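# Swap the seized roller in a roller bed for a good one

## Task

The roller bed holds four rollers, and one of them is jammed: pushing across its top as if to spin it only makes it rock slightly instead of turning. Every roller sits on a spring-loaded hexagonal axle, and a roller comes out when its axle is pushed toward one bracket until the opposite end leaves its hole. Put the jammed roller into the scrap tray. Install a working roller in the empty spot, with its axle centred the same way as the others and both ends seated in their holes. Every working roller that started in the bed must still be in the bed at the end. Anything that stays in place only because the robot is holding it does not count. Nothing may be put or knocked off the table.

## Robot and tools

Robot: two arms, left_arm and right_arm, each with six revolute joints and a parallel gripper. The names do not refer to image sides. Cameras: cam_high (overhead, 672x504) and a camera on each wrist, cam_left_wrist and cam_right_wrist (both 672x504).

Frame: every printed gripper pose uses one scene frame. Its origin is on the table surface midway between the arms. +x points out across the table, +z points up, and left_arm is on the +y side. end_effector_position is given in metres and is the point between the finger pads, about 1 cm behind the tips. end_effector_quat_wxyz is the orientation. The fingers point along the gripper's +z and close along its y. Printed positions can be somewhat off, more so when an arm reaches far.

execute_actions: the argument is actions, a list holding zero or one item. An empty list only reports the current state. A wait item is {"steps": N}, N from 1 to 300. It sends nothing new and returns once N control steps (1/30 s each) have passed since the previous result, counting the time spent replying. A motion item is {"rows": [...], "steps": N}, with 1 to 15 rows and N at most 15 (default 15). Row k is applied on step k, and the final row repeats if there are fewer rows than steps. An optional pictures flag (true/false) decides whether camera images come back.

Each row is a single list of 14 numbers covering both arms, always all 14 even if only one arm moves. Order: left_arm waist, shoulder, elbow, wrist pitch, wrist yaw, wrist roll, gripper; then the same seven for right_arm. The joint numbers are absolute target angles in radians, in the same units as the Joint positions readout, not offsets. Stated ranges: waist -2.618 to 3.054, shoulder 0.000 to 3.142, elbow 0.000 to 3.142, wrist pitch -1.571 to 1.571, wrist yaw -1.571 to 1.571, wrist roll -2.094 to 2.094. True limits may differ by up to 0.036 either way. A call is rejected, and nothing is sent, when a target exceeds a stated end by more than 0.036 and is also further out than the joint's current angle. Targets beyond the true end get clipped there, and a "joint sent to its limit" note may appear, possibly about an earlier action. If the note is missing, that does not prove there is more room.

The gripper number is an absolute command from -1 (closed) to +1 (fully open). Between the extremes it sets where grip_measured should read. The pads meet near -0.94, and each millimetre of object width adds about 0.0208. Each gripper's reading carries a fixed offset of up to about 0.02. A command further below an object's width reading means a firmer squeeze, up to roughly 50 to 62 N per pad, and less on parts thinner than about 5 mm. To keep a grip, keep sending the same closing number in every row.

Motion limits: each joint's target is kept close to its measured angle. The allowed lead is 0.202 rad for the waist, 0.258 for the shoulder, 0.238 for the elbow, 0.573 for wrist pitch and 0.522 for wrist yaw and roll. If a step would move the gripper more than 70 mm from where it is, all of that arm's targets are scaled back. Large moves therefore need several calls. Friction can leave a joint up to about 0.031 rad short, and changes smaller than that may not move the joint at all. The simulation keeps running while you think. The arms go on toward the last row until they settle or a step is HELD.

Result lines: the state line gives each arm's pose, in the form left_arm: … | right_arm: …. Joint positions lists each arm's six angles plus the finger opening in metres, from 0.093 fully open to 0.000 closed. That opening is only accurate to about 1 mm and reads up to about 12 mm below a held rigid object's width, so it can show 0. Joint velocities follows. grip_measured is the motor reading on the -1..+1 scale and barely changes on contact. "joint command not followed" means the clearance check changed or blocked some targets. HELD marks steps where all or part of your row was not sent. MOTOR HOT appears at 75 °C. An OVER-TEMPERATURE FAULT means an arm was stopped: at 90 °C it pauses for 10 s, and at 100 °C it loses hold and drops. Heat builds while gripping under load, so do not hold things longer than needed.

zoom_image: arguments are camera (cam_high, cam_left_wrist or cam_right_wrist) and region [x0, y0, x1, y1] in pixels of that camera's last image, with the origin at the top-left. The region can be at most 504x504. It returns an enlarged view.

finished_scene: argument scene, the current scene's number. Sending a reply with no tool call also ends things.

Suggested order: look and zoom to locate the bed, the rollers, the brackets and the scrap tray. Push across each roller's top to find the one that only rocks. Push its axle toward one bracket, against the spring, until the other end is free, and lift the roller out. Place it in the tray. Fit a good roller the same way and let the axle spring back so it is centred with both ends in their holes. Release it and check that it stays put.

Avoid: dropping parts, shoving hard, knocking anything off the table, letting the arms collide or press on each other, and leaving a part that stays in place only because a gripper holds it. Brief outside tugs on held parts or bumps to loose objects can happen, so re-check before finishing.

Each tool is called after "Emit:" as a command line: name --argument value for each argument, lists and objects as JSON in quotes; but a table of rows of numbers goes row by row, as --pt "numbers of a row", without its own name.

## Session

Emit:
execute_actions --actions '[]'

Scene clock: 0.00 s of 7600.00 s.
left_arm: end_effector_position=(+0.2647, +0.1887, +0.2660) grip_measured=+1.000 end_effector_quat_wxyz=(+0.250, -0.051, +0.924, -0.284) | right_arm: end_effector_position=(+0.6234, -0.1189, +0.2493) grip_measured=+1.000 end_effector_quat_wxyz=(+0.631, +0.066, +0.647, +0.423)
Joint positions: left_arm=[ 0.315  1.147  1.306 -1.257  0.64  -0.039  0.093] | right_arm=[ 0.411  2.124  1.359  0.922 -0.197  0.724  0.093]
Joint velocities: left_arm=[-0.022 -0.012 -0.032 -0.022 -0.022  0.066  0.   ] | right_arm=[-0.012  0.002 -0.002  0.022 -0.051  0.037  0.   ]
Motor temperatures (°C, as the motors report them): left_arm=[27 28 39 26 26 26] | right_arm=[27 42 42 25 26 26]

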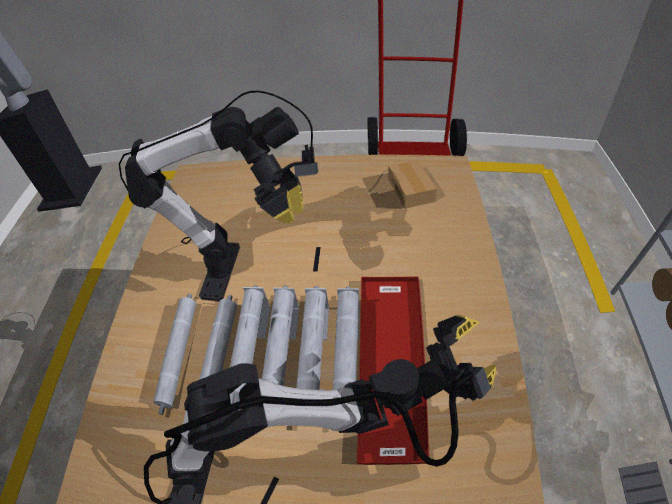

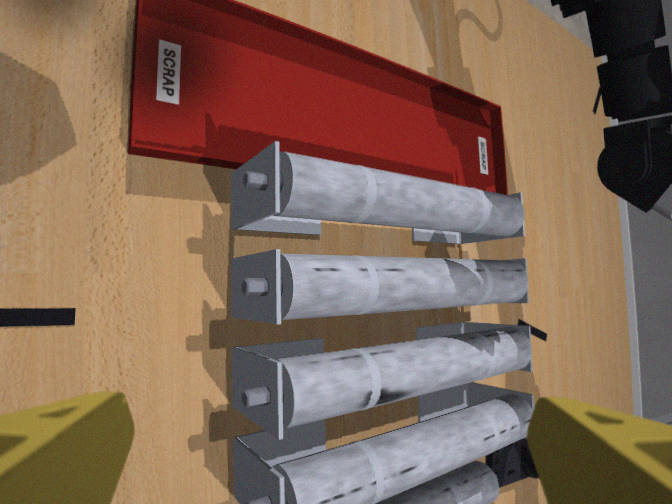

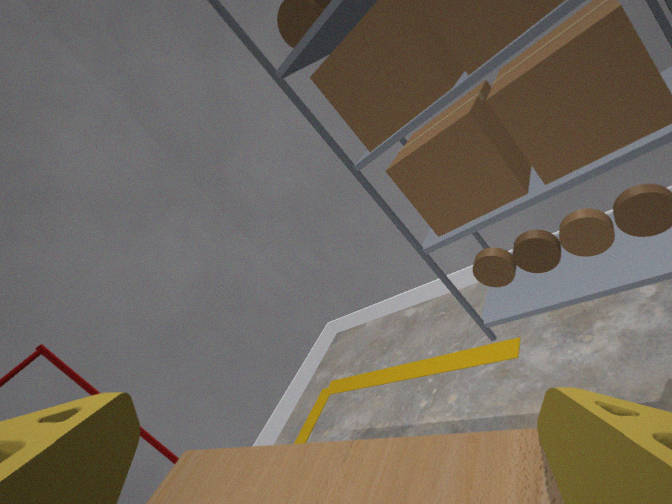

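Emit:
execute_actions --actions '[{"rows":[[0.315,1.147,1.306,-1.257,0.64,-0.039,1,1.083,1.675,1.62,-1.49,0,-0.63,-1]],"steps":15}]' --pictures false

Emit:
execute_actions --actions '[{"steps":60}]'

Scene clock: 21.57 s of 7600.00 s.
left_arm: end_effector_position=(+0.2647, +0.1887, +0.2660) grip_measured=+1.000 end_effector_quat_wxyz=(+0.250, -0.051, +0.924, -0.284) | right_arm: end_effector_position=(+0.4361, +0.0614, +0.3861) grip_measured=-0.988 end_effector_quat_wxyz=(+0.629, -0.299, +0.669, +0.261)
Joint positions: left_arm=[ 0.315  1.147  1.306 -1.257  0.64  -0.039  0.093] | right_arm=[ 0.887  1.715  1.591  0.051 -0.047 -0.031  0.   ]
Joint velocities: left_arm=[ 0.002 -0.007 -0.002  0.007  0.051 -0.022  0.   ] | right_arm=[ 1.409 -0.545  0.286 -1.604 -0.037 -1.824  0.   ]
Motor temperatures (°C, as the motors report them): left_arm=[27 28 40 28 27 26] | right_arm=[27 51 45 29 26 26]
Steps of this call (steps 1 to 90: nothing new was sent; then 18.07 s passed at rest; steps 91 to 105: all 15 steps of this action). Readings (joint positions):
91: left_arm=[0.315 1.147 1.306 -1.257 0.640 -0.039] | right_arm=[0.418 2.114 1.368 0.884 -0.183 0.692]
92: left_arm=[0.315 1.147 1.306 -1.257 0.640 -0.039] | right_arm=[0.430 2.100 1.383 0.818 -0.163 0.651]
94: left_arm=[0.315 1.147 1.306 -1.257 0.640 -0.039] | right_arm=[0.471 2.060 1.421 0.703 -0.136 0.570]
98: left_arm=[0.315 1.147 1.306 -1.257 0.640 -0.039] | right_arm=[0.589 1.941 1.494 0.485 -0.096 0.390]
105: the state above

Scene clock: 23.57 s of 7600.00 s.
left_arm: end_effector_position=(+0.2647, +0.1887, +0.2660) grip_measured=+1.000 end_effector_quat_wxyz=(+0.250, -0.051, +0.924, -0.284) | right_arm: end_effector_position=(+0.2146, -0.0752, +0.1766) grip_measured=-0.989 end_effector_quat_wxyz=(-0.010, +0.715, -0.699, -0.008)
Joint positions: left_arm=[ 0.315  1.147  1.306 -1.257  0.64  -0.039  0.093] | right_arm=[ 1.091  1.679  1.61  -1.48  -0.012 -0.623  0.   ]
Joint velocities: left_arm=[-0.022  0.002 -0.002  0.007 -0.007 -0.007  0.   ] | right_arm=[-0.002 -0.002  0.002 -0.037 -0.022 -0.022  0.   ]
Motor temperatures (°C, as the motors report them): left_arm=[27 28 40 28 27 26] | right_arm=[27 51 45 29 26 26]
Steps of this call (steps 1 to 45: the robot went on to your last target; steps 46 to 60: nothing new was sent). Readings (joint positions):
1: left_arm=[0.315 1.147 1.306 -1.257 0.640 -0.039] | right_arm=[0.936 1.700 1.599 -0.006 -0.046 -0.093]
2: left_arm=[0.315 1.147 1.306 -1.257 0.640 -0.039] | right_arm=[0.982 1.689 1.605 -0.067 -0.045 -0.161]
4: left_arm=[0.315 1.147 1.306 -1.257 0.640 -0.039] | right_arm=[1.052 1.679 1.610 -0.210 -0.045 -0.289]
8: left_arm=[0.315 1.147 1.306 -1.257 0.640 -0.039] | right_arm=[1.092 1.679 1.610 -0.548 -0.042 -0.455]
60: the state above
All arms were judged still, so your last target was given up. Only a new action makes them travel on or press farther. Fingers that are still opening or closing keep moving.

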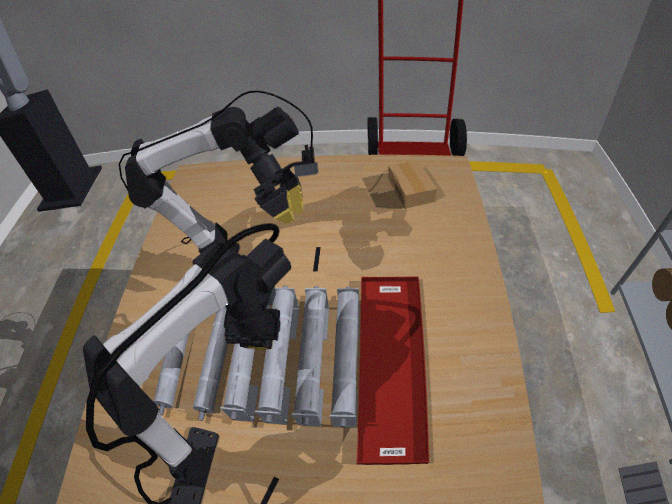

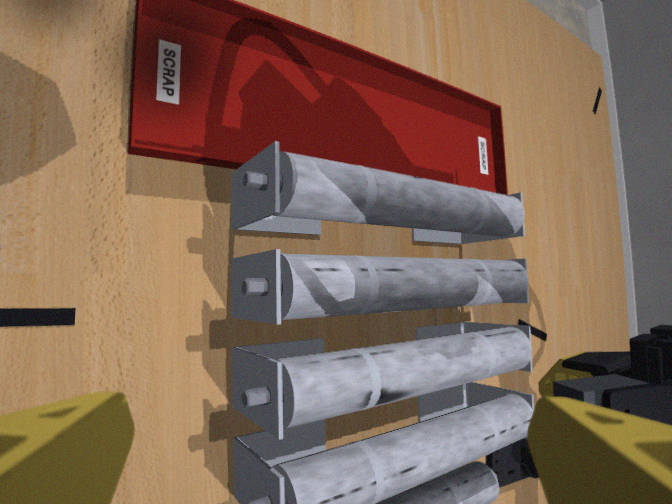

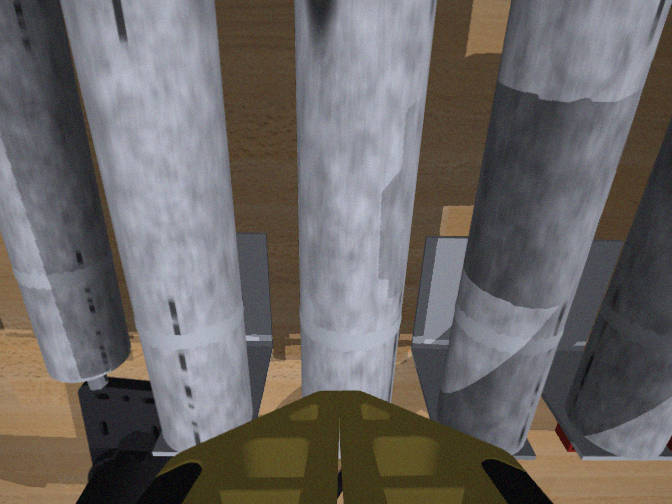

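Emit:
execute_actions --actions '[{"rows":[[0.315,1.147,1.306,-1.257,0.64,-0.039,1,1.083,1.675,1.58,-1.46,0,-0.63,-1],[0.315,1.147,1.306,-1.257,0.64,-0.039,1,1.083,1.675,1.555,-1.435,0,-0.63,-1],[0.315,1.147,1.306,-1.257,0.64,-0.039,1,1.083,1.675,1.53,-1.41,0,-0.63,-1],[0.315,1.147,1.306,-1.257,0.64,-0.039,1,1.083,1.675,1.505,-1.385,0,-0.63,-1],[0.315,1.147,1.306,-1.257,0.64,-0.039,1,1.083,1.675,1.48,-1.36,0,-0.63,-1],[0.315,1.147,1.306,-1.257,0.64,-0.039,1,1.083,1.675,1.455,-1.335,0,-0.63,-1],[0.315,1.147,1.306,-1.257,0.64,-0.039,1,1.083,1.675,1.43,-1.31,0,-0.63,-1],[0.315,1.147,1.306,-1.257,0.64,-0.039,1,1.083,1.675,1.405,-1.285,0,-0.63,-1],[0.315,1.147,1.306,-1.257,0.64,-0.039,1,1.083,1.675,1.38,-1.26,0,-0.63,-1],[0.315,1.147,1.306,-1.257,0.64,-0.039,1,1.083,1.675,1.36,-1.235,0,-0.63,-1],[0.315,1.147,1.306,-1.257,0.64,-0.039,1,1.083,1.675,1.345,-1.215,0,-0.63,-1],[0.315,1.147,1.306,-1.257,0.64,-0.039,1,1.083,1.675,1.335,-1.205,0,-0.63,-1]],"steps":15}]' --pictures false

Emit:
execute_actions --actions '[{"rows":[[0.315,1.147,1.306,-1.257,0.64,-0.039,1,1.083,1.675,1.33,-1.205,0,-0.63,-1],[0.315,1.147,1.306,-1.257,0.64,-0.039,1,1.083,1.675,1.325,-1.205,0,-0.63,-1],[0.315,1.147,1.306,-1.257,0.64,-0.039,1,1.083,1.675,1.32,-1.205,0,-0.63,-1],[0.315,1.147,1.306,-1.257,0.64,-0.039,1,1.083,1.675,1.315,-1.205,0,-0.63,-1],[0.315,1.147,1.306,-1.257,0.64,-0.039,1,1.083,1.675,1.31,-1.205,0,-0.63,-1],[0.315,1.147,1.306,-1.257,0.64,-0.039,1,1.083,1.675,1.305,-1.205,0,-0.63,-1],[0.315,1.147,1.306,-1.257,0.64,-0.039,1,1.083,1.675,1.30,-1.205,0,-0.63,-1]],"steps":15}]'

Scene clock: 71.17 s of 7600.00 s.
left_arm: end_effector_position=(+0.2647, +0.1887, +0.2660) grip_measured=+1.000 end_effector_quat_wxyz=(+0.250, -0.051, +0.924, -0.284) | right_arm: end_effector_position=(+0.2099, -0.0822, +0.1117) grip_measured=-0.989 end_effector_quat_wxyz=(+0.013, +0.715, -0.699, -0.003)
Joint positions: left_arm=[ 0.315  1.147  1.306 -1.257  0.64  -0.039  0.093] | right_arm=[ 1.091  1.679  1.352 -1.268 -0.011 -0.623  0.   ]
Joint velocities: left_arm=[ 0.012  0.007  0.012 -0.066 -0.051 -0.051  0.   ] | right_arm=[-0.017  0.002 -0.037  0.271  0.037  0.007  0.   ]
Motor temperatures (°C, as the motors report them): left_arm=[27 29 42 30 26 26] | right_arm=[27 49 47 26 26 26]
Steps of this call (steps 1 to 90: nothing new was sent; then 44.10 s passed at rest; steps 91 to 105: all 15 steps of this action). Readings (joint positions):
91: left_arm=[0.315 1.147 1.306 -1.257 0.640 -0.039] | right_arm=[1.091 1.679 1.610 -1.480 -0.011 -0.623]
92: left_arm=[0.315 1.147 1.306 -1.257 0.640 -0.039] | right_arm=[1.091 1.679 1.605 -1.474 -0.011 -0.623]
94: left_arm=[0.315 1.147 1.306 -1.257 0.640 -0.039] | right_arm=[1.091 1.679 1.575 -1.450 -0.011 -0.623]
98: left_arm=[0.315 1.147 1.306 -1.257 0.640 -0.039] | right_arm=[1.091 1.679 1.469 -1.381 -0.011 -0.623]
105: the state above

Scene clock: 71.67 s of 7600.00 s.
left_arm: end_effector_position=(+0.2647, +0.1887, +0.2660) grip_measured=+1.000 end_effector_quat_wxyz=(+0.250, -0.051, +0.924, -0.284) | right_arm: end_effector_position=(+0.2133, -0.0773, +0.1070) grip_measured=-0.989 end_effector_quat_wxyz=(-0.000, +0.715, -0.699, -0.006)
Joint positions: left_arm=[ 0.315  1.147  1.306 -1.257  0.64  -0.039  0.093] | right_arm=[ 1.091  1.679  1.333 -1.223 -0.011 -0.624  0.   ]
Joint velocities: left_arm=[ 0.007  0.022 -0.012  0.007 -0.081 -0.081  0.   ] | right_arm=[ 0.002 -0.002 -0.007 -0.022  0.051 -0.037  0.   ]
Motor temperatures (°C, as the motors report them): left_arm=[27 29 42 30 26 26] | right_arm=[27 49 47 26 26 26]
Steps of this call (steps 1 to 15: all 15 steps of this action). Readings (joint positions):
1: left_arm=[0.315 1.147 1.306 -1.257 0.640 -0.039] | right_arm=[1.091 1.679 1.351 -1.259 -0.011 -0.623]
2: left_arm=[0.315 1.147 1.306 -1.257 0.640 -0.039] | right_arm=[1.091 1.679 1.351 -1.250 -0.011 -0.623]
4: left_arm=[0.315 1.147 1.306 -1.257 0.640 -0.039] | right_arm=[1.091 1.679 1.350 -1.237 -0.011 -0.623]
8: left_arm=[0.315 1.147 1.306 -1.257 0.640 -0.039] | right_arm=[1.091 1.679 1.333 -1.224 -0.011 -0.623]
15: the state above

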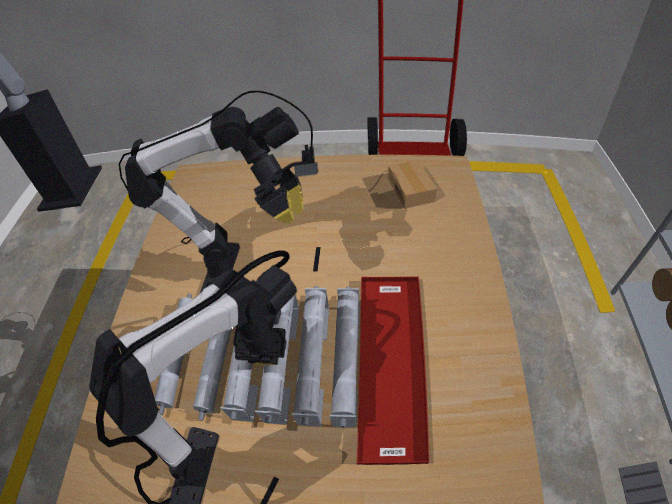

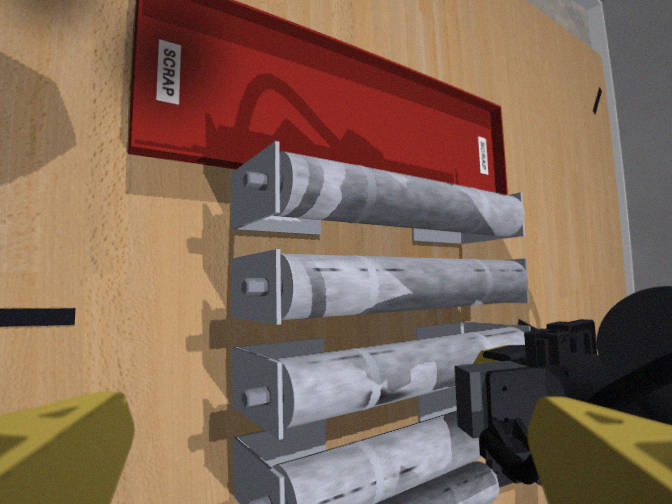

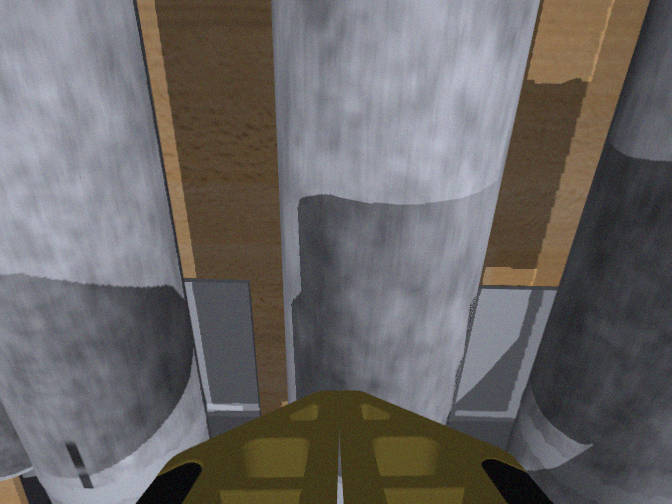

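Emit:
execute_actions --actions '[{"rows":[[0.315,1.147,1.306,-1.257,0.64,-0.039,1,1.076,1.675,1.30,-1.215,0,-0.63,-1],[0.315,1.147,1.306,-1.257,0.64,-0.039,1,1.069,1.675,1.30,-1.215,0,-0.63,-1],[0.315,1.147,1.306,-1.257,0.64,-0.039,1,1.062,1.675,1.30,-1.215,0,-0.63,-1],[0.315,1.147,1.306,-1.257,0.64,-0.039,1,1.055,1.675,1.30,-1.215,0,-0.63,-1],[0.315,1.147,1.306,-1.257,0.64,-0.039,1,1.048,1.675,1.30,-1.215,0,-0.63,-1],[0.315,1.147,1.306,-1.257,0.64,-0.039,1,1.041,1.675,1.30,-1.215,0,-0.63,-1],[0.315,1.147,1.306,-1.257,0.64,-0.039,1,1.034,1.675,1.30,-1.215,0,-0.63,-1],[0.315,1.147,1.306,-1.257,0.64,-0.039,1,1.027,1.675,1.30,-1.215,0,-0.63,-1],[0.315,1.147,1.306,-1.257,0.64,-0.039,1,1.02,1.675,1.30,-1.215,0,-0.63,-1],[0.315,1.147,1.306,-1.257,0.64,-0.039,1,1.013,1.675,1.30,-1.215,0,-0.63,-1],[0.315,1.147,1.306,-1.257,0.64,-0.039,1,1.006,1.675,1.30,-1.215,0,-0.63,-1]],"steps":15}]'

Scene clock: 89.40 s of 7600.00 s.
left_arm: end_effector_position=(+0.2647, +0.1887, +0.2660) grip_measured=+1.000 end_effector_quat_wxyz=(+0.250, -0.051, +0.924, -0.284) | right_arm: end_effector_position=(+0.2164, -0.0793, +0.1076) grip_measured=-0.989 end_effector_quat_wxyz=(+0.006, +0.695, -0.718, -0.044)
Joint positions: left_arm=[ 0.315  1.147  1.306 -1.257  0.64  -0.039  0.093] | right_arm=[ 1.035  1.679  1.333 -1.223 -0.088 -0.624  0.   ]
Joint velocities: left_arm=[ 0.002 -0.002 -0.012 -0.022 -0.007  0.022  0.   ] | right_arm=[-0.012  0.007 -0.002 -0.022  0.007 -0.051  0.   ]
Motor temperatures (°C, as the motors report them): left_arm=[27 29 42 30 26 26] | right_arm=[27 48 45 26 26 26]
Steps of this call (steps 1 to 15: the robot went on to your last target; steps 16 to 90: nothing new was sent; then 14.23 s passed at rest; steps 91 to 105: all 15 steps of this action). Readings (joint positions):
91: left_arm=[0.315 1.147 1.306 -1.257 0.640 -0.039] | right_arm=[1.091 1.679 1.333 -1.223 -0.011 -0.624]
92: left_arm=[0.315 1.147 1.306 -1.257 0.640 -0.039] | right_arm=[1.089 1.679 1.333 -1.223 -0.012 -0.624]
94: left_arm=[0.315 1.147 1.306 -1.257 0.640 -0.039] | right_arm=[1.084 1.679 1.333 -1.223 -0.019 -0.624]
98: left_arm=[0.315 1.147 1.306 -1.257 0.640 -0.039] | right_arm=[1.063 1.679 1.333 -1.223 -0.047 -0.624]
105: the state above

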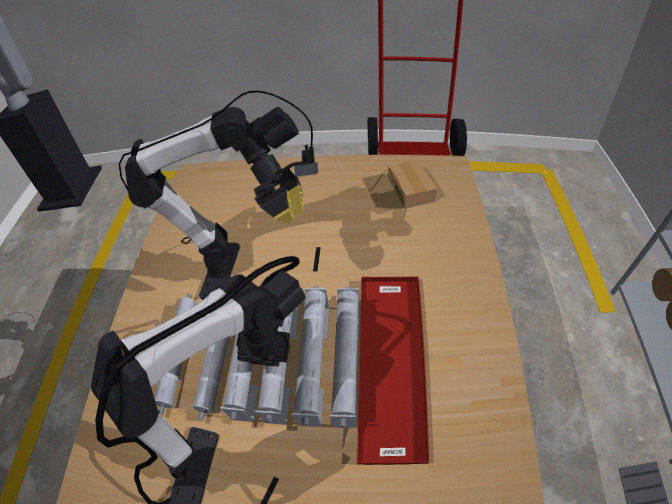

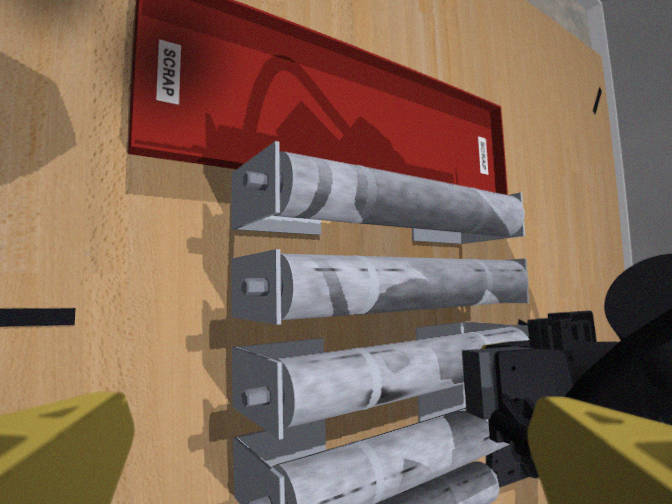

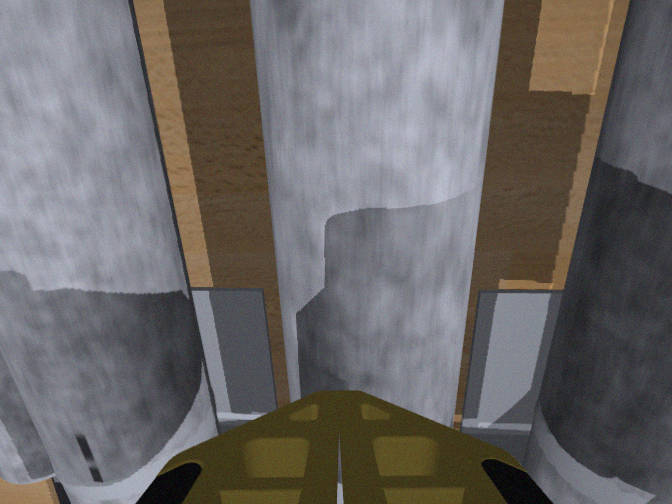

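Emit:
execute_actions --actions '[{"rows":[[0.315,1.147,1.306,-1.257,0.64,-0.039,1,1.03,1.675,1.30,-1.215,-0.03,-0.63,-1],[0.315,1.147,1.306,-1.257,0.64,-0.039,1,1.045,1.675,1.30,-1.215,-0.06,-0.63,-1],[0.315,1.147,1.306,-1.257,0.64,-0.039,1,1.05,1.675,1.298,-1.215,-0.09,-0.63,-1],[0.315,1.147,1.306,-1.257,0.64,-0.039,1,1.055,1.675,1.296,-1.215,-0.10,-0.63,-1],[0.315,1.147,1.306,-1.257,0.64,-0.039,1,1.06,1.675,1.294,-1.215,-0.10,-0.63,-1],[0.315,1.147,1.306,-1.257,0.64,-0.039,1,1.065,1.675,1.291,-1.215,-0.10,-0.63,-1],[0.315,1.147,1.306,-1.257,0.64,-0.039,1,1.07,1.675,1.288,-1.215,-0.10,-0.63,-1],[0.315,1.147,1.306,-1.257,0.64,-0.039,1,1.075,1.675,1.285,-1.215,-0.10,-0.63,-1],[0.315,1.147,1.306,-1.257,0.64,-0.039,1,1.08,1.675,1.281,-1.215,-0.10,-0.63,-1],[0.315,1.147,1.306,-1.257,0.64,-0.039,1,1.085,1.675,1.277,-1.215,-0.10,-0.63,-1],[0.315,1.147,1.306,-1.257,0.64,-0.039,1,1.09,1.675,1.272,-1.215,-0.10,-0.63,-1]],"steps":15}]'

Scene clock: 104.57 s of 7600.00 s.
left_arm: end_effector_position=(+0.2647, +0.1887, +0.2660) grip_measured=+1.000 end_effector_quat_wxyz=(+0.250, -0.051, +0.924, -0.284) | right_arm: end_effector_position=(+0.1972, -0.0801, +0.0974) grip_measured=-0.989 end_effector_quat_wxyz=(+0.027, +0.711, -0.702, -0.043)
Joint positions: left_arm=[ 0.315  1.147  1.306 -1.257  0.64  -0.039  0.093] | right_arm=[ 1.083  1.679  1.291 -1.223 -0.095 -0.624  0.   ]
Joint velocities: left_arm=[ 0.002 -0.002 -0.007 -0.037  0.007  0.022  0.   ] | right_arm=[ 0.007 -0.032 -0.017  0.066  0.022 -0.007  0.   ]
Motor temperatures (°C, as the motors report them): left_arm=[27 29 42 30 26 26] | right_arm=[28 48 44 26 27 26]
Steps of this call (steps 1 to 15: the robot went on to your last target; steps 16 to 90: nothing new was sent; then 11.67 s passed at rest; steps 91 to 105: all 15 steps of this action). Readings (joint positions):
91: left_arm=[0.315 1.147 1.306 -1.257 0.640 -0.039] | right_arm=[1.035 1.679 1.333 -1.223 -0.091 -0.624]
92: left_arm=[0.315 1.147 1.306 -1.257 0.640 -0.039] | right_arm=[1.036 1.679 1.333 -1.223 -0.093 -0.624]
94: left_arm=[0.315 1.147 1.306 -1.257 0.640 -0.039] | right_arm=[1.041 1.679 1.333 -1.224 -0.095 -0.624]
98: left_arm=[0.315 1.147 1.306 -1.257 0.640 -0.039] | right_arm=[1.053 1.679 1.327 -1.223 -0.095 -0.624]
105: the state above

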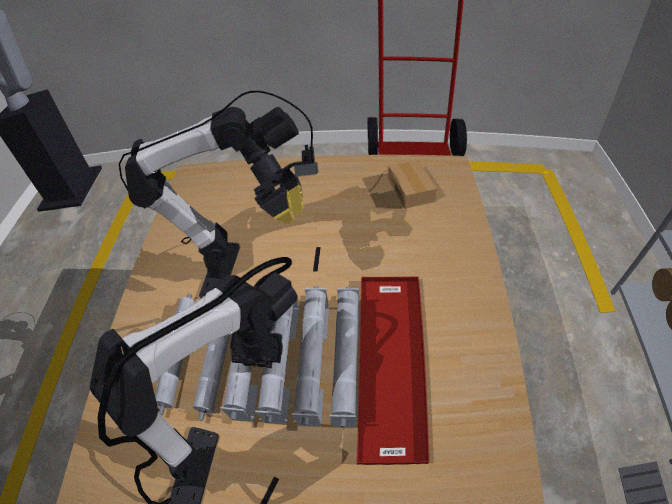

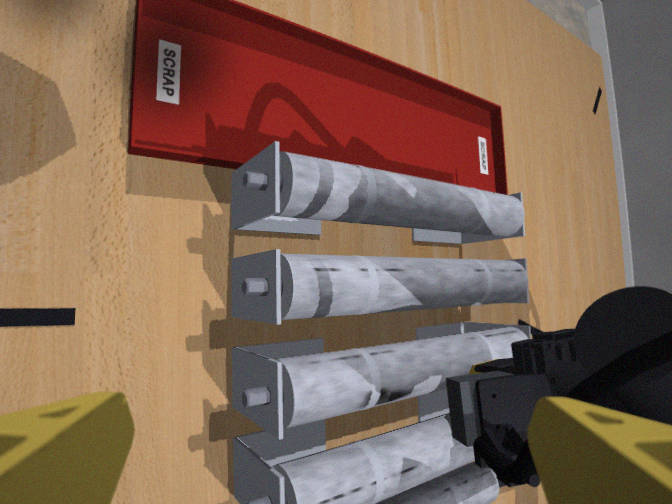

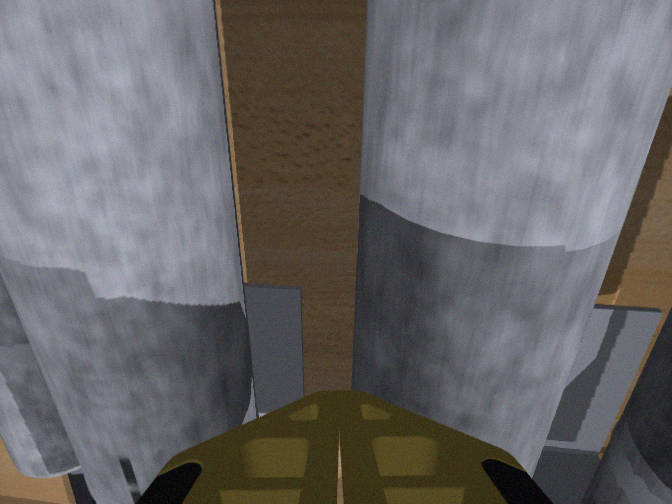

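Emit:
execute_actions --actions '[{"rows":[[0.315,1.147,1.306,-1.257,0.64,-0.039,1,1.085,1.675,1.32,-1.23,-0.09,-0.63,-1],[0.315,1.147,1.306,-1.257,0.64,-0.039,1,1.085,1.675,1.35,-1.245,-0.09,-0.63,-1],[0.315,1.147,1.306,-1.257,0.64,-0.039,1,1.085,1.675,1.375,-1.255,-0.08,-0.63,-1],[0.315,1.147,1.306,-1.257,0.64,-0.039,1,1.08,1.675,1.39,-1.255,-0.06,-0.63,-1],[0.315,1.147,1.306,-1.257,0.64,-0.039,1,1.075,1.675,1.39,-1.25,-0.04,-0.63,-1],[0.315,1.147,1.306,-1.257,0.64,-0.039,1,1.07,1.675,1.39,-1.24,-0.02,-0.63,-1],[0.315,1.147,1.306,-1.257,0.64,-0.039,1,1.063,1.675,1.39,-1.23,0,-0.63,-1],[0.315,1.147,1.306,-1.257,0.64,-0.039,1,1.057,1.675,1.39,-1.23,0,-0.63,-1]],"steps":15}]' --pictures false

Emit:
execute_actions --actions '[{"rows":[[0.315,1.147,1.306,-1.257,0.64,-0.039,1,1.057,1.675,1.345,-1.23,0,-0.63,-1],[0.315,1.147,1.306,-1.257,0.64,-0.039,1,1.057,1.675,1.338,-1.23,0,-0.63,-1],[0.315,1.147,1.306,-1.257,0.64,-0.039,1,1.057,1.675,1.331,-1.23,0,-0.63,-1],[0.315,1.147,1.306,-1.257,0.64,-0.039,1,1.057,1.675,1.324,-1.23,0,-0.63,-1],[0.315,1.147,1.306,-1.257,0.64,-0.039,1,1.057,1.675,1.317,-1.23,0,-0.63,-1],[0.315,1.147,1.306,-1.257,0.64,-0.039,1,1.057,1.675,1.31,-1.23,0,-0.63,-1],[0.315,1.147,1.306,-1.257,0.64,-0.039,1,1.057,1.675,1.303,-1.23,0,-0.63,-1],[0.315,1.147,1.306,-1.257,0.64,-0.039,1,1.057,1.675,1.296,-1.23,0,-0.63,-1],[0.315,1.147,1.306,-1.257,0.64,-0.039,1,1.057,1.675,1.29,-1.23,0,-0.63,-1]],"steps":13}]' --pictures false

Emit:
execute_actions --actions '[{"rows":[[0.315,1.147,1.306,-1.257,0.64,-0.039,1,1.07,1.675,1.29,-1.23,-0.02,-0.63,-1],[0.315,1.147,1.306,-1.257,0.64,-0.039,1,1.078,1.675,1.29,-1.23,-0.03,-0.63,-1],[0.315,1.147,1.306,-1.257,0.64,-0.039,1,1.083,1.675,1.29,-1.23,-0.03,-0.63,-1],[0.315,1.147,1.306,-1.257,0.64,-0.039,1,1.088,1.675,1.29,-1.23,-0.03,-0.63,-1],[0.315,1.147,1.306,-1.257,0.64,-0.039,1,1.093,1.675,1.29,-1.23,-0.03,-0.63,-1],[0.315,1.147,1.306,-1.257,0.64,-0.039,1,1.098,1.675,1.29,-1.23,-0.03,-0.63,-1],[0.315,1.147,1.306,-1.257,0.64,-0.039,1,1.103,1.675,1.29,-1.23,-0.03,-0.63,-1],[0.315,1.147,1.306,-1.257,0.64,-0.039,1,1.108,1.675,1.29,-1.23,-0.03,-0.63,-1],[0.315,1.147,1.306,-1.257,0.64,-0.039,1,1.113,1.675,1.29,-1.23,-0.03,-0.63,-1]],"steps":15}]'

Scene clock: 140.27 s of 7600.00 s.
left_arm: end_effector_position=(+0.2647, +0.1887, +0.2660) grip_measured=+1.000 end_effector_quat_wxyz=(+0.250, -0.051, +0.924, -0.284) | right_arm: end_effector_position=(+0.2223, -0.0761, +0.1159) grip_measured=-0.989 end_effector_quat_wxyz=(-0.011, +0.706, -0.708, -0.011)
Joint positions: left_arm=[ 0.315  1.147  1.306 -1.257  0.64  -0.039  0.093] | right_arm=[ 1.064  1.679  1.368 -1.236 -0.019 -0.624  0.   ]
Joint velocities: left_arm=[-0.012 -0.007 -0.012 -0.022  0.037 -0.051  0.   ] | right_arm=[ 0.002 -0.007 -0.007 -0.007  0.051 -0.037  0.   ]
Motor temperatures (°C, as the motors report them): left_arm=[27 29 43 31 26 26] | right_arm=[27 48 44 25 26 26]
Steps of this call (steps 1 to 15: the robot went on to your last target; steps 16 to 90: nothing new was sent; then 32.20 s passed at rest; steps 91 to 105: all 15 steps of this action). Readings (joint positions):
91: left_arm=[0.315 1.147 1.306 -1.257 0.640 -0.039] | right_arm=[1.083 1.679 1.291 -1.223 -0.095 -0.624]
92: left_arm=[0.315 1.147 1.306 -1.257 0.640 -0.039] | right_arm=[1.083 1.679 1.295 -1.226 -0.095 -0.624]
94: left_arm=[0.315 1.147 1.306 -1.257 0.640 -0.039] | right_arm=[1.083 1.679 1.321 -1.241 -0.090 -0.624]
98: left_arm=[0.315 1.147 1.306 -1.257 0.640 -0.039] | right_arm=[1.078 1.679 1.368 -1.237 -0.054 -0.624]
105: the state above

Scene clock: 140.70 s of 7600.00 s.
left_arm: end_effector_position=(+0.2647, +0.1887, +0.2660) grip_measured=+1.000 end_effector_quat_wxyz=(+0.250, -0.051, +0.924, -0.284) | right_arm: end_effector_position=(+0.2185, -0.0832, +0.1079) grip_measured=-0.989 end_effector_quat_wxyz=(+0.003, +0.706, -0.708, -0.006)
Joint positions: left_arm=[ 0.315  1.147  1.306 -1.257  0.64  -0.039  0.093] | right_arm=[ 1.064  1.677  1.335 -1.233 -0.013 -0.624  0.   ]
Joint velocities: left_arm=[ 0.012  0.002 -0.012  0.007 -0.037 -0.051  0.   ] | right_arm=[-0.002  0.002  0.002 -0.051 -0.051 -0.051  0.   ]
Motor temperatures (°C, as the motors report them): left_arm=[27 29 43 31 26 26] | right_arm=[27 48 44 25 26 26]
Steps of this call (steps 1 to 13: all 13 steps of this action). Readings (joint positions):
1: left_arm=[0.315 1.147 1.306 -1.257 0.640 -0.039] | right_arm=[1.064 1.679 1.368 -1.236 -0.017 -0.624]
2: left_arm=[0.315 1.147 1.306 -1.257 0.640 -0.039] | right_arm=[1.064 1.679 1.368 -1.236 -0.016 -0.624]
4: left_arm=[0.315 1.147 1.306 -1.257 0.640 -0.039] | right_arm=[1.064 1.679 1.363 -1.235 -0.015 -0.624]
8: left_arm=[0.315 1.147 1.306 -1.257 0.640 -0.039] | right_arm=[1.064 1.678 1.337 -1.234 -0.013 -0.624]
13: the state above

Scene clock: 141.20 s of 7600.00 s.
left_arm: end_effector_position=(+0.2647, +0.1887, +0.2660) grip_measured=+1.000 end_effector_quat_wxyz=(+0.250, -0.051, +0.924, -0.284) | right_arm: end_effector_position=(+0.2094, -0.0801, +0.1059) grip_measured=-0.989 end_effector_quat_wxyz=(+0.007, +0.719, -0.695, +0.001)
Joint positions: left_arm=[ 0.315  1.147  1.306 -1.257  0.64  -0.039  0.093] | right_arm=[ 1.103  1.677  1.327 -1.234  0.    -0.624  0.   ]
Joint velocities: left_arm=[-0.002  0.012  0.007 -0.037 -0.066  0.007  0.   ] | right_arm=[ 0.032  0.017 -0.017 -0.022 -0.051  0.022  0.   ]
Motor temperatures (°C, as the motors report them): left_arm=[27 29 43 31 26 26] | right_arm=[27 48 44 25 26 26]
Steps of this call (steps 1 to 15: all 15 steps of this action). Readings (joint positions):
1: left_arm=[0.315 1.147 1.306 -1.257 0.640 -0.039] | right_arm=[1.064 1.677 1.335 -1.233 -0.013 -0.624]
2: left_arm=[0.315 1.147 1.306 -1.257 0.640 -0.039] | right_arm=[1.065 1.677 1.335 -1.233 -0.014 -0.624]
4: left_arm=[0.315 1.147 1.306 -1.257 0.640 -0.039] | right_arm=[1.068 1.677 1.335 -1.233 -0.014 -0.624]
8: left_arm=[0.315 1.147 1.306 -1.257 0.640 -0.039] | right_arm=[1.080 1.677 1.335 -1.234 0.001 -0.624]
15: the state above

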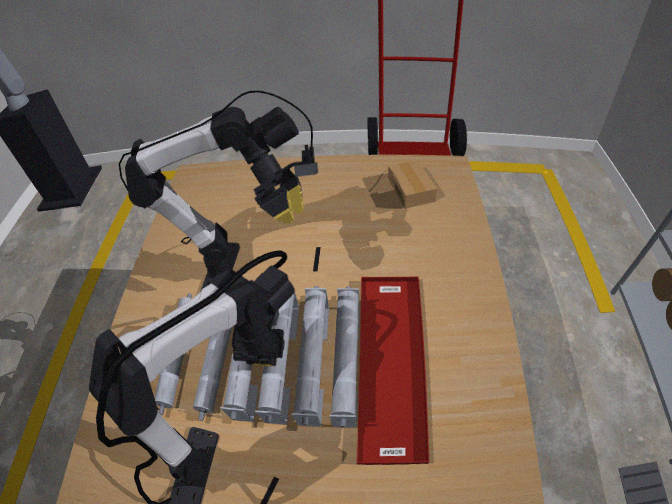

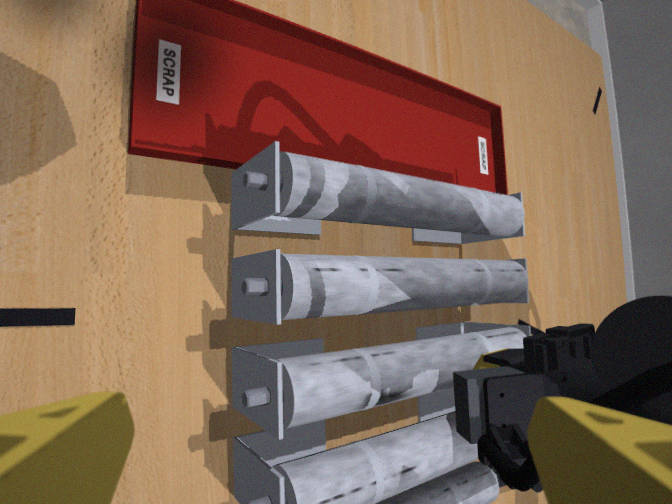

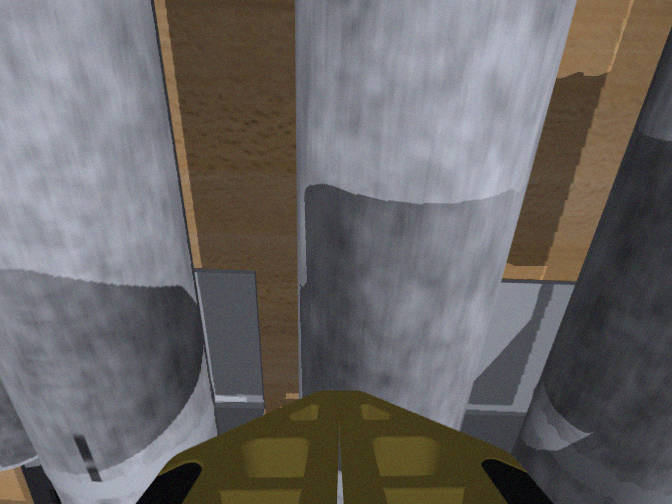

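Emit:
execute_actions --actions '[{"rows":[[0.30,1.165,1.28,-1.245,0.637,-0.14,0.95,1.113,1.68,1.35,-1.25,-0.01,-0.62,-1],[0.283,1.183,1.253,-1.233,0.634,-0.24,0.9,1.113,1.69,1.385,-1.27,0,-0.61,-0.9],[0.266,1.201,1.226,-1.221,0.631,-0.345,0.85,1.115,1.70,1.41,-1.285,0,-0.605,-0.8],[0.249,1.219,1.199,-1.209,0.628,-0.45,0.8,1.117,1.712,1.43,-1.295,0,-0.60,-0.7],[0.232,1.237,1.172,-1.197,0.625,-0.555,0.75,1.119,1.724,1.445,-1.30,0,-0.593,-0.6],[0.215,1.256,1.145,-1.185,0.622,-0.66,0.7,1.121,1.736,1.46,-1.303,0,-0.586,-0.5],[0.198,1.274,1.118,-1.173,0.619,-0.765,0.65,1.123,1.748,1.474,-1.305,0,-0.579,-0.4],[0.181,1.292,1.091,-1.161,0.616,-0.87,0.6,1.125,1.76,1.488,-1.307,0,-0.572,-0.3],[0.164,1.31,1.064,-1.149,0.613,-0.975,0.55,1.127,1.772,1.502,-1.308,0,-0.565,-0.2],[0.147,1.328,1.037,-1.137,0.61,-1.08,0.5,1.129,1.784,1.516,-1.309,0,-0.558,-0.1],[0.13,1.347,1.01,-1.125,0.607,-1.185,0.45,1.131,1.796,1.53,-1.31,0,-0.551,0.0],[0.113,1.365,0.983,-1.113,0.604,-1.29,0.4,1.133,1.808,1.542,-1.31,0,-0.545,0.1],[0.096,1.383,0.956,-1.101,0.60,-1.395,0.35,1.134,1.815,1.552,-1.31,0,-0.543,0.2],[0.078,1.401,0.928,-1.088,0.595,-1.49,0.3,1.134,1.815,1.552,-1.31,0,-0.543,0.25],[0.06,1.42,0.90,-1.075,0.59,-1.58,0.3,1.134,1.815,1.552,-1.31,0,-0.543,0.25]],"steps":15}]' --pictures false

Emit:
execute_actions --actions '[{"steps":25}]'

Scene clock: 176.13 s of 7600.00 s.
left_arm: end_effector_position=(+0.2335, +0.1381, +0.1155) grip_measured=+0.308 end_effector_quat_wxyz=(-0.157, -0.526, +0.795, -0.259) | right_arm: end_effector_position=(+0.2218, -0.0447, +0.1188) grip_measured=+0.242 end_effector_quat_wxyz=(+0.000, +0.706, -0.708, -0.006)
Joint positions: left_arm=[ 0.098  1.384  0.962 -1.128  0.614 -1.164  0.06 ] | right_arm=[ 1.125  1.798  1.519 -1.29  -0.012 -0.564  0.057]
Joint velocities: left_arm=[-0.505  0.432 -0.759  0.447 -0.183 -2.733 -0.012] | right_arm=[ 0.017  0.178  0.066 -0.066 -0.066  0.081  0.014]
Motor temperatures (°C, as the motors report them): left_arm=[27 29 43 31 26 26] | right_arm=[27 47 43 25 26 26]
Steps of this call (steps 1 to 30: the robot went on to your last target; steps 31 to 90: nothing new was sent; then 31.43 s passed at rest; steps 91 to 105: all 15 steps of this action). Readings (joint positions):
91: left_arm=[0.314 1.147 1.306 -1.257 0.640 -0.053] | right_arm=[1.104 1.677 1.314 -1.235 -0.019 -0.624]
92: left_arm=[0.310 1.148 1.302 -1.254 0.640 -0.084] | right_arm=[1.104 1.679 1.320 -1.242 -0.018 -0.623]
94: left_arm=[0.285 1.159 1.273 -1.238 0.640 -0.187] | right_arm=[1.104 1.687 1.356 -1.264 -0.015 -0.619]
98: left_arm=[0.218 1.240 1.164 -1.201 0.636 -0.495] | right_arm=[1.111 1.717 1.441 -1.280 -0.013 -0.601]
105: the state above

Scene clock: 176.97 s of 7600.00 s.
left_arm: end_effector_position=(+0.2240, +0.1334, +0.0930) grip_measured=+0.303 end_effector_quat_wxyz=(+0.221, +0.672, -0.679, +0.196) | right_arm: end_effector_position=(+0.2208, -0.0463, +0.1174) grip_measured=+0.249 end_effector_quat_wxyz=(+0.007, +0.701, -0.713, -0.004)
Joint positions: left_arm=[ 0.068  1.422  0.906 -1.086  0.6   -1.569  0.06 ] | right_arm=[ 1.125  1.803  1.52  -1.3   -0.012 -0.55   0.057]
Joint velocities: left_arm=[-0.007 -0.017 -0.012 -0.022 -0.037 -0.051 -0.001] | right_arm=[ 0.002  0.012  0.027  0.022  0.007 -0.037  0.001]
Motor temperatures (°C, as the motors report them): left_arm=[27 29 43 31 26 26] | right_arm=[27 47 44 25 26 26]
Steps of this call (steps 1 to 25: the robot went on to your last target). Readings (joint positions):
1: left_arm=[0.083 1.400 0.938 -1.120 0.611 -1.246] | right_arm=[1.125 1.801 1.520 -1.291 -0.012 -0.561]
2: left_arm=[0.073 1.412 0.921 -1.118 0.609 -1.312] | right_arm=[1.125 1.803 1.520 -1.292 -0.012 -0.559]
4: left_arm=[0.068 1.422 0.906 -1.115 0.606 -1.406] | right_arm=[1.125 1.803 1.520 -1.294 -0.012 -0.556]
8: left_arm=[0.068 1.422 0.906 -1.099 0.602 -1.504] | right_arm=[1.125 1.803 1.520 -1.298 -0.012 -0.553]
25: the state above

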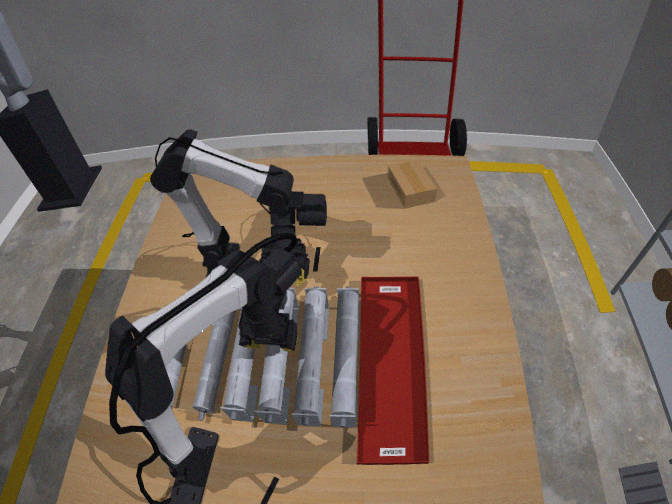

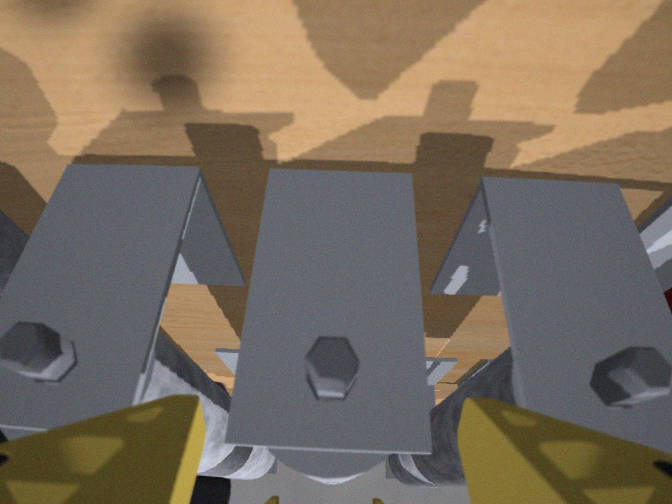

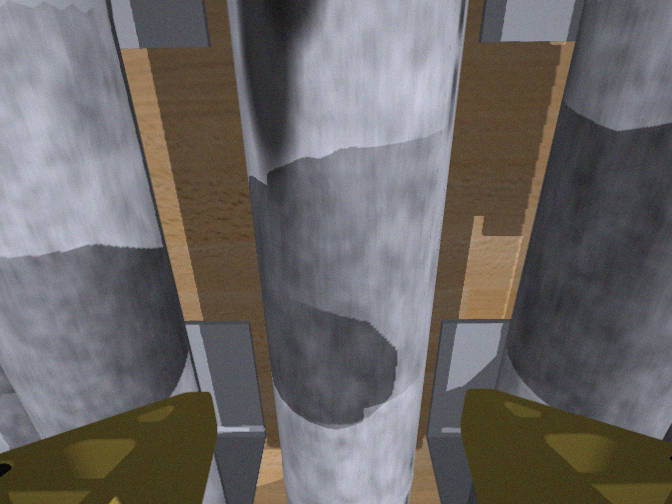

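Emit:
execute_actions --actions '[]'

Scene clock: 207.23 s of 7600.00 s.
left_arm: end_effector_position=(+0.2241, +0.1334, +0.0930) grip_measured=+0.303 end_effector_quat_wxyz=(+0.221, +0.673, -0.678, +0.196) | right_arm: end_effector_position=(+0.2208, -0.0463, +0.1174) grip_measured=+0.249 end_effector_quat_wxyz=(+0.007, +0.701, -0.713, -0.004)
Joint positions: left_arm=[ 0.068  1.422  0.906 -1.086  0.6   -1.571  0.06 ] | right_arm=[ 1.125  1.803  1.52  -1.3   -0.012 -0.55   0.057]
Joint velocities: left_arm=[-0.007 -0.002 -0.007 -0.007  0.051  0.007 -0.001] | right_arm=[ 0.017 -0.012 -0.012 -0.037  0.022  0.022 -0.   ]
Motor temperatures (°C, as the motors report them): left_arm=[27 30 42 29 26 26] | right_arm=[27 47 48 25 26 26]
Steps of this call (steps 1 to 30: the robot went on to your last target; steps 31 to 90: nothing new was sent; then 27.27 s passed at rest). Readings (joint positions):
1: left_arm=[0.068 1.422 0.906 -1.086 0.600 -1.570] | right_arm=[1.125 1.803 1.520 -1.300 -0.012 -0.550]
2: left_arm=[0.068 1.422 0.906 -1.086 0.600 -1.570] | right_arm=[1.125 1.803 1.520 -1.300 -0.012 -0.550]
4: left_arm=[0.068 1.422 0.906 -1.086 0.600 -1.570] | right_arm=[1.125 1.803 1.520 -1.300 -0.012 -0.550]
8: left_arm=[0.068 1.422 0.906 -1.086 0.600 -1.571] | right_arm=[1.125 1.803 1.520 -1.300 -0.012 -0.550]
90: the state above
All arms were judged still, so your last target was given up. Only a new action makes them travel on or press farther. Fingers that are still opening or closing keep moving.

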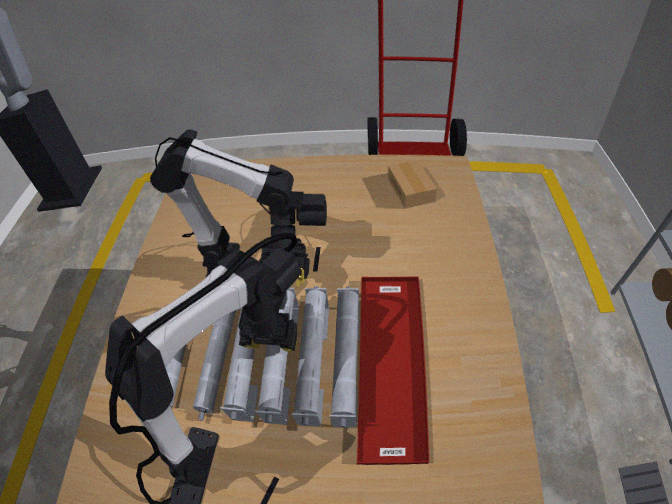

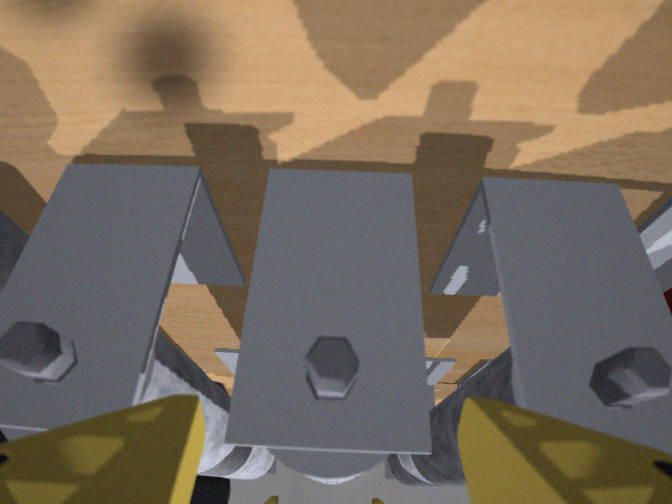

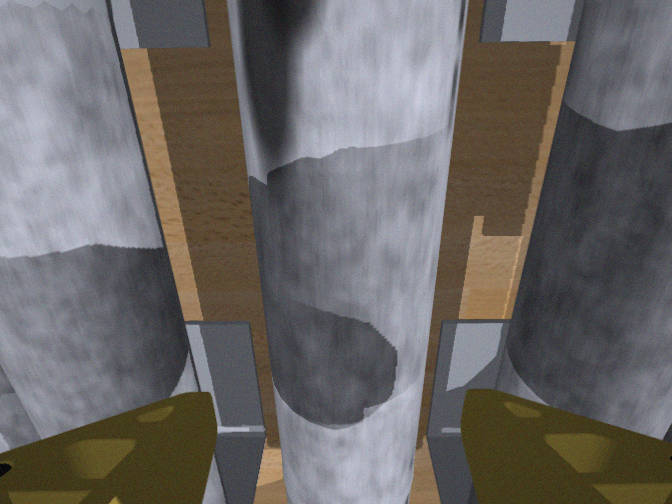

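Emit:
execute_actions --actions '[{"rows":[[0.06,1.42,0.89,-1.065,0.59,-1.58,0.2,1.12,1.818,1.51,-1.29,0.01,-0.56,0.25],[0.06,1.42,0.885,-1.06,0.59,-1.58,0.1,1.11,1.82,1.49,-1.27,0.01,-0.565,0.25],[0.06,1.42,0.88,-1.055,0.59,-1.58,0.0,1.107,1.822,1.47,-1.24,0.01,-0.57,0.25],[0.06,1.42,0.87,-1.045,0.59,-1.58,-0.1,1.107,1.825,1.45,-1.22,0.01,-0.57,0.25],[0.06,1.42,0.86,-1.035,0.59,-1.58,-0.2,1.107,1.828,1.43,-1.195,0.01,-0.57,0.25]],"steps":15}]'

Scene clock: 222.67 s of 7600.00 s.
left_arm: end_effector_position=(+0.2237, +0.1335, +0.0858) grip_measured=-0.197 end_effector_quat_wxyz=(+0.218, +0.672, -0.679, +0.199) | right_arm: end_effector_position=(+0.2249, -0.0484, +0.0940) grip_measured=+0.249 end_effector_quat_wxyz=(+0.009, +0.702, -0.712, +0.001)
Joint positions: left_arm=[ 0.068  1.422  0.877 -1.049  0.599 -1.571  0.036] | right_arm=[ 1.116  1.819  1.447 -1.217 -0.002 -0.562  0.057]
Joint velocities: left_arm=[ 0.002  0.002  0.012  0.051 -0.007  0.051 -0.   ] | right_arm=[-0.007  0.007  0.002  0.022 -0.154  0.007  0.   ]
Motor temperatures (°C, as the motors report them): left_arm=[27 31 42 29 26 26] | right_arm=[27 47 49 25 26 26]
Steps of this call (steps 1 to 90: nothing new was sent; then 11.93 s passed at rest; steps 91 to 105: all 15 steps of this action). Readings (joint positions):
91: left_arm=[0.068 1.422 0.906 -1.085 0.600 -1.571] | right_arm=[1.125 1.803 1.520 -1.300 -0.010 -0.551]
92: left_arm=[0.068 1.422 0.906 -1.083 0.600 -1.571] | right_arm=[1.125 1.803 1.520 -1.299 -0.009 -0.552]
94: left_arm=[0.068 1.422 0.904 -1.075 0.600 -1.571] | right_arm=[1.121 1.803 1.507 -1.279 -0.007 -0.556]
98: left_arm=[0.068 1.422 0.881 -1.057 0.599 -1.571] | right_arm=[1.116 1.811 1.455 -1.239 -0.003 -0.560]
105: the state above

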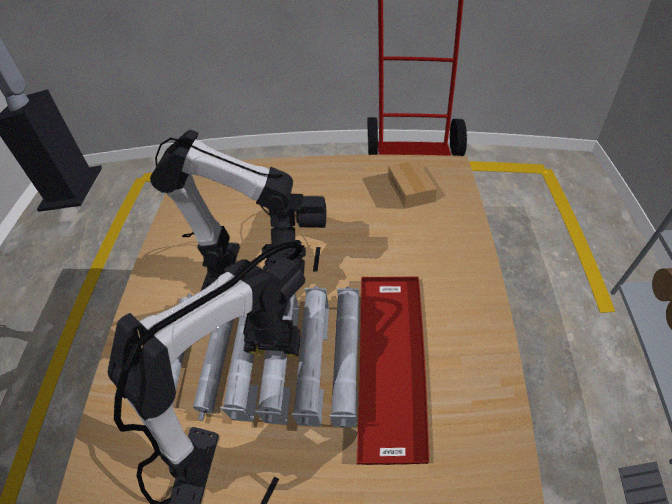

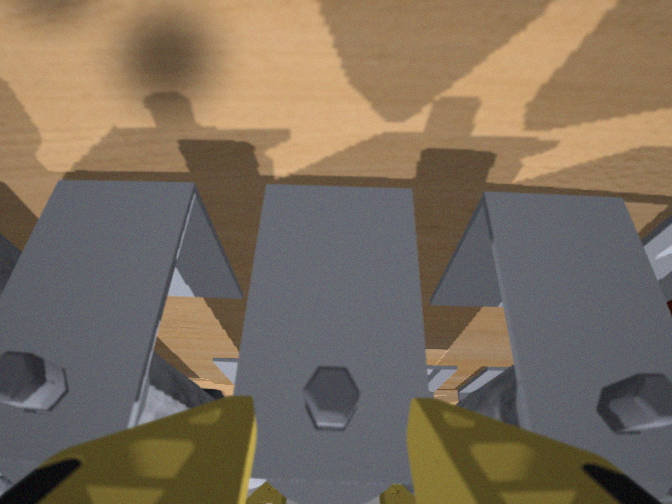

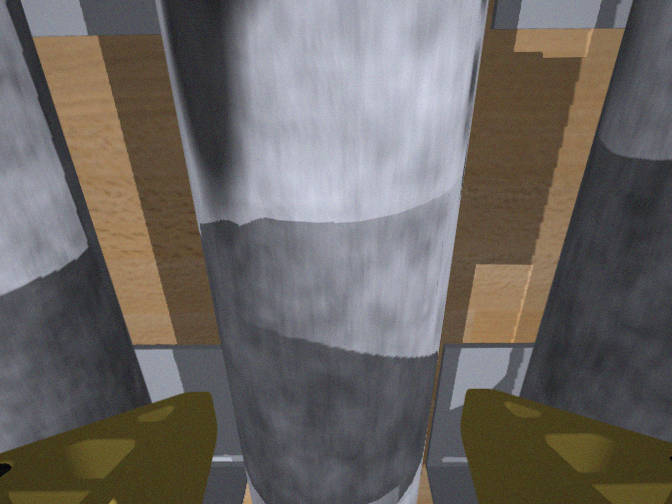

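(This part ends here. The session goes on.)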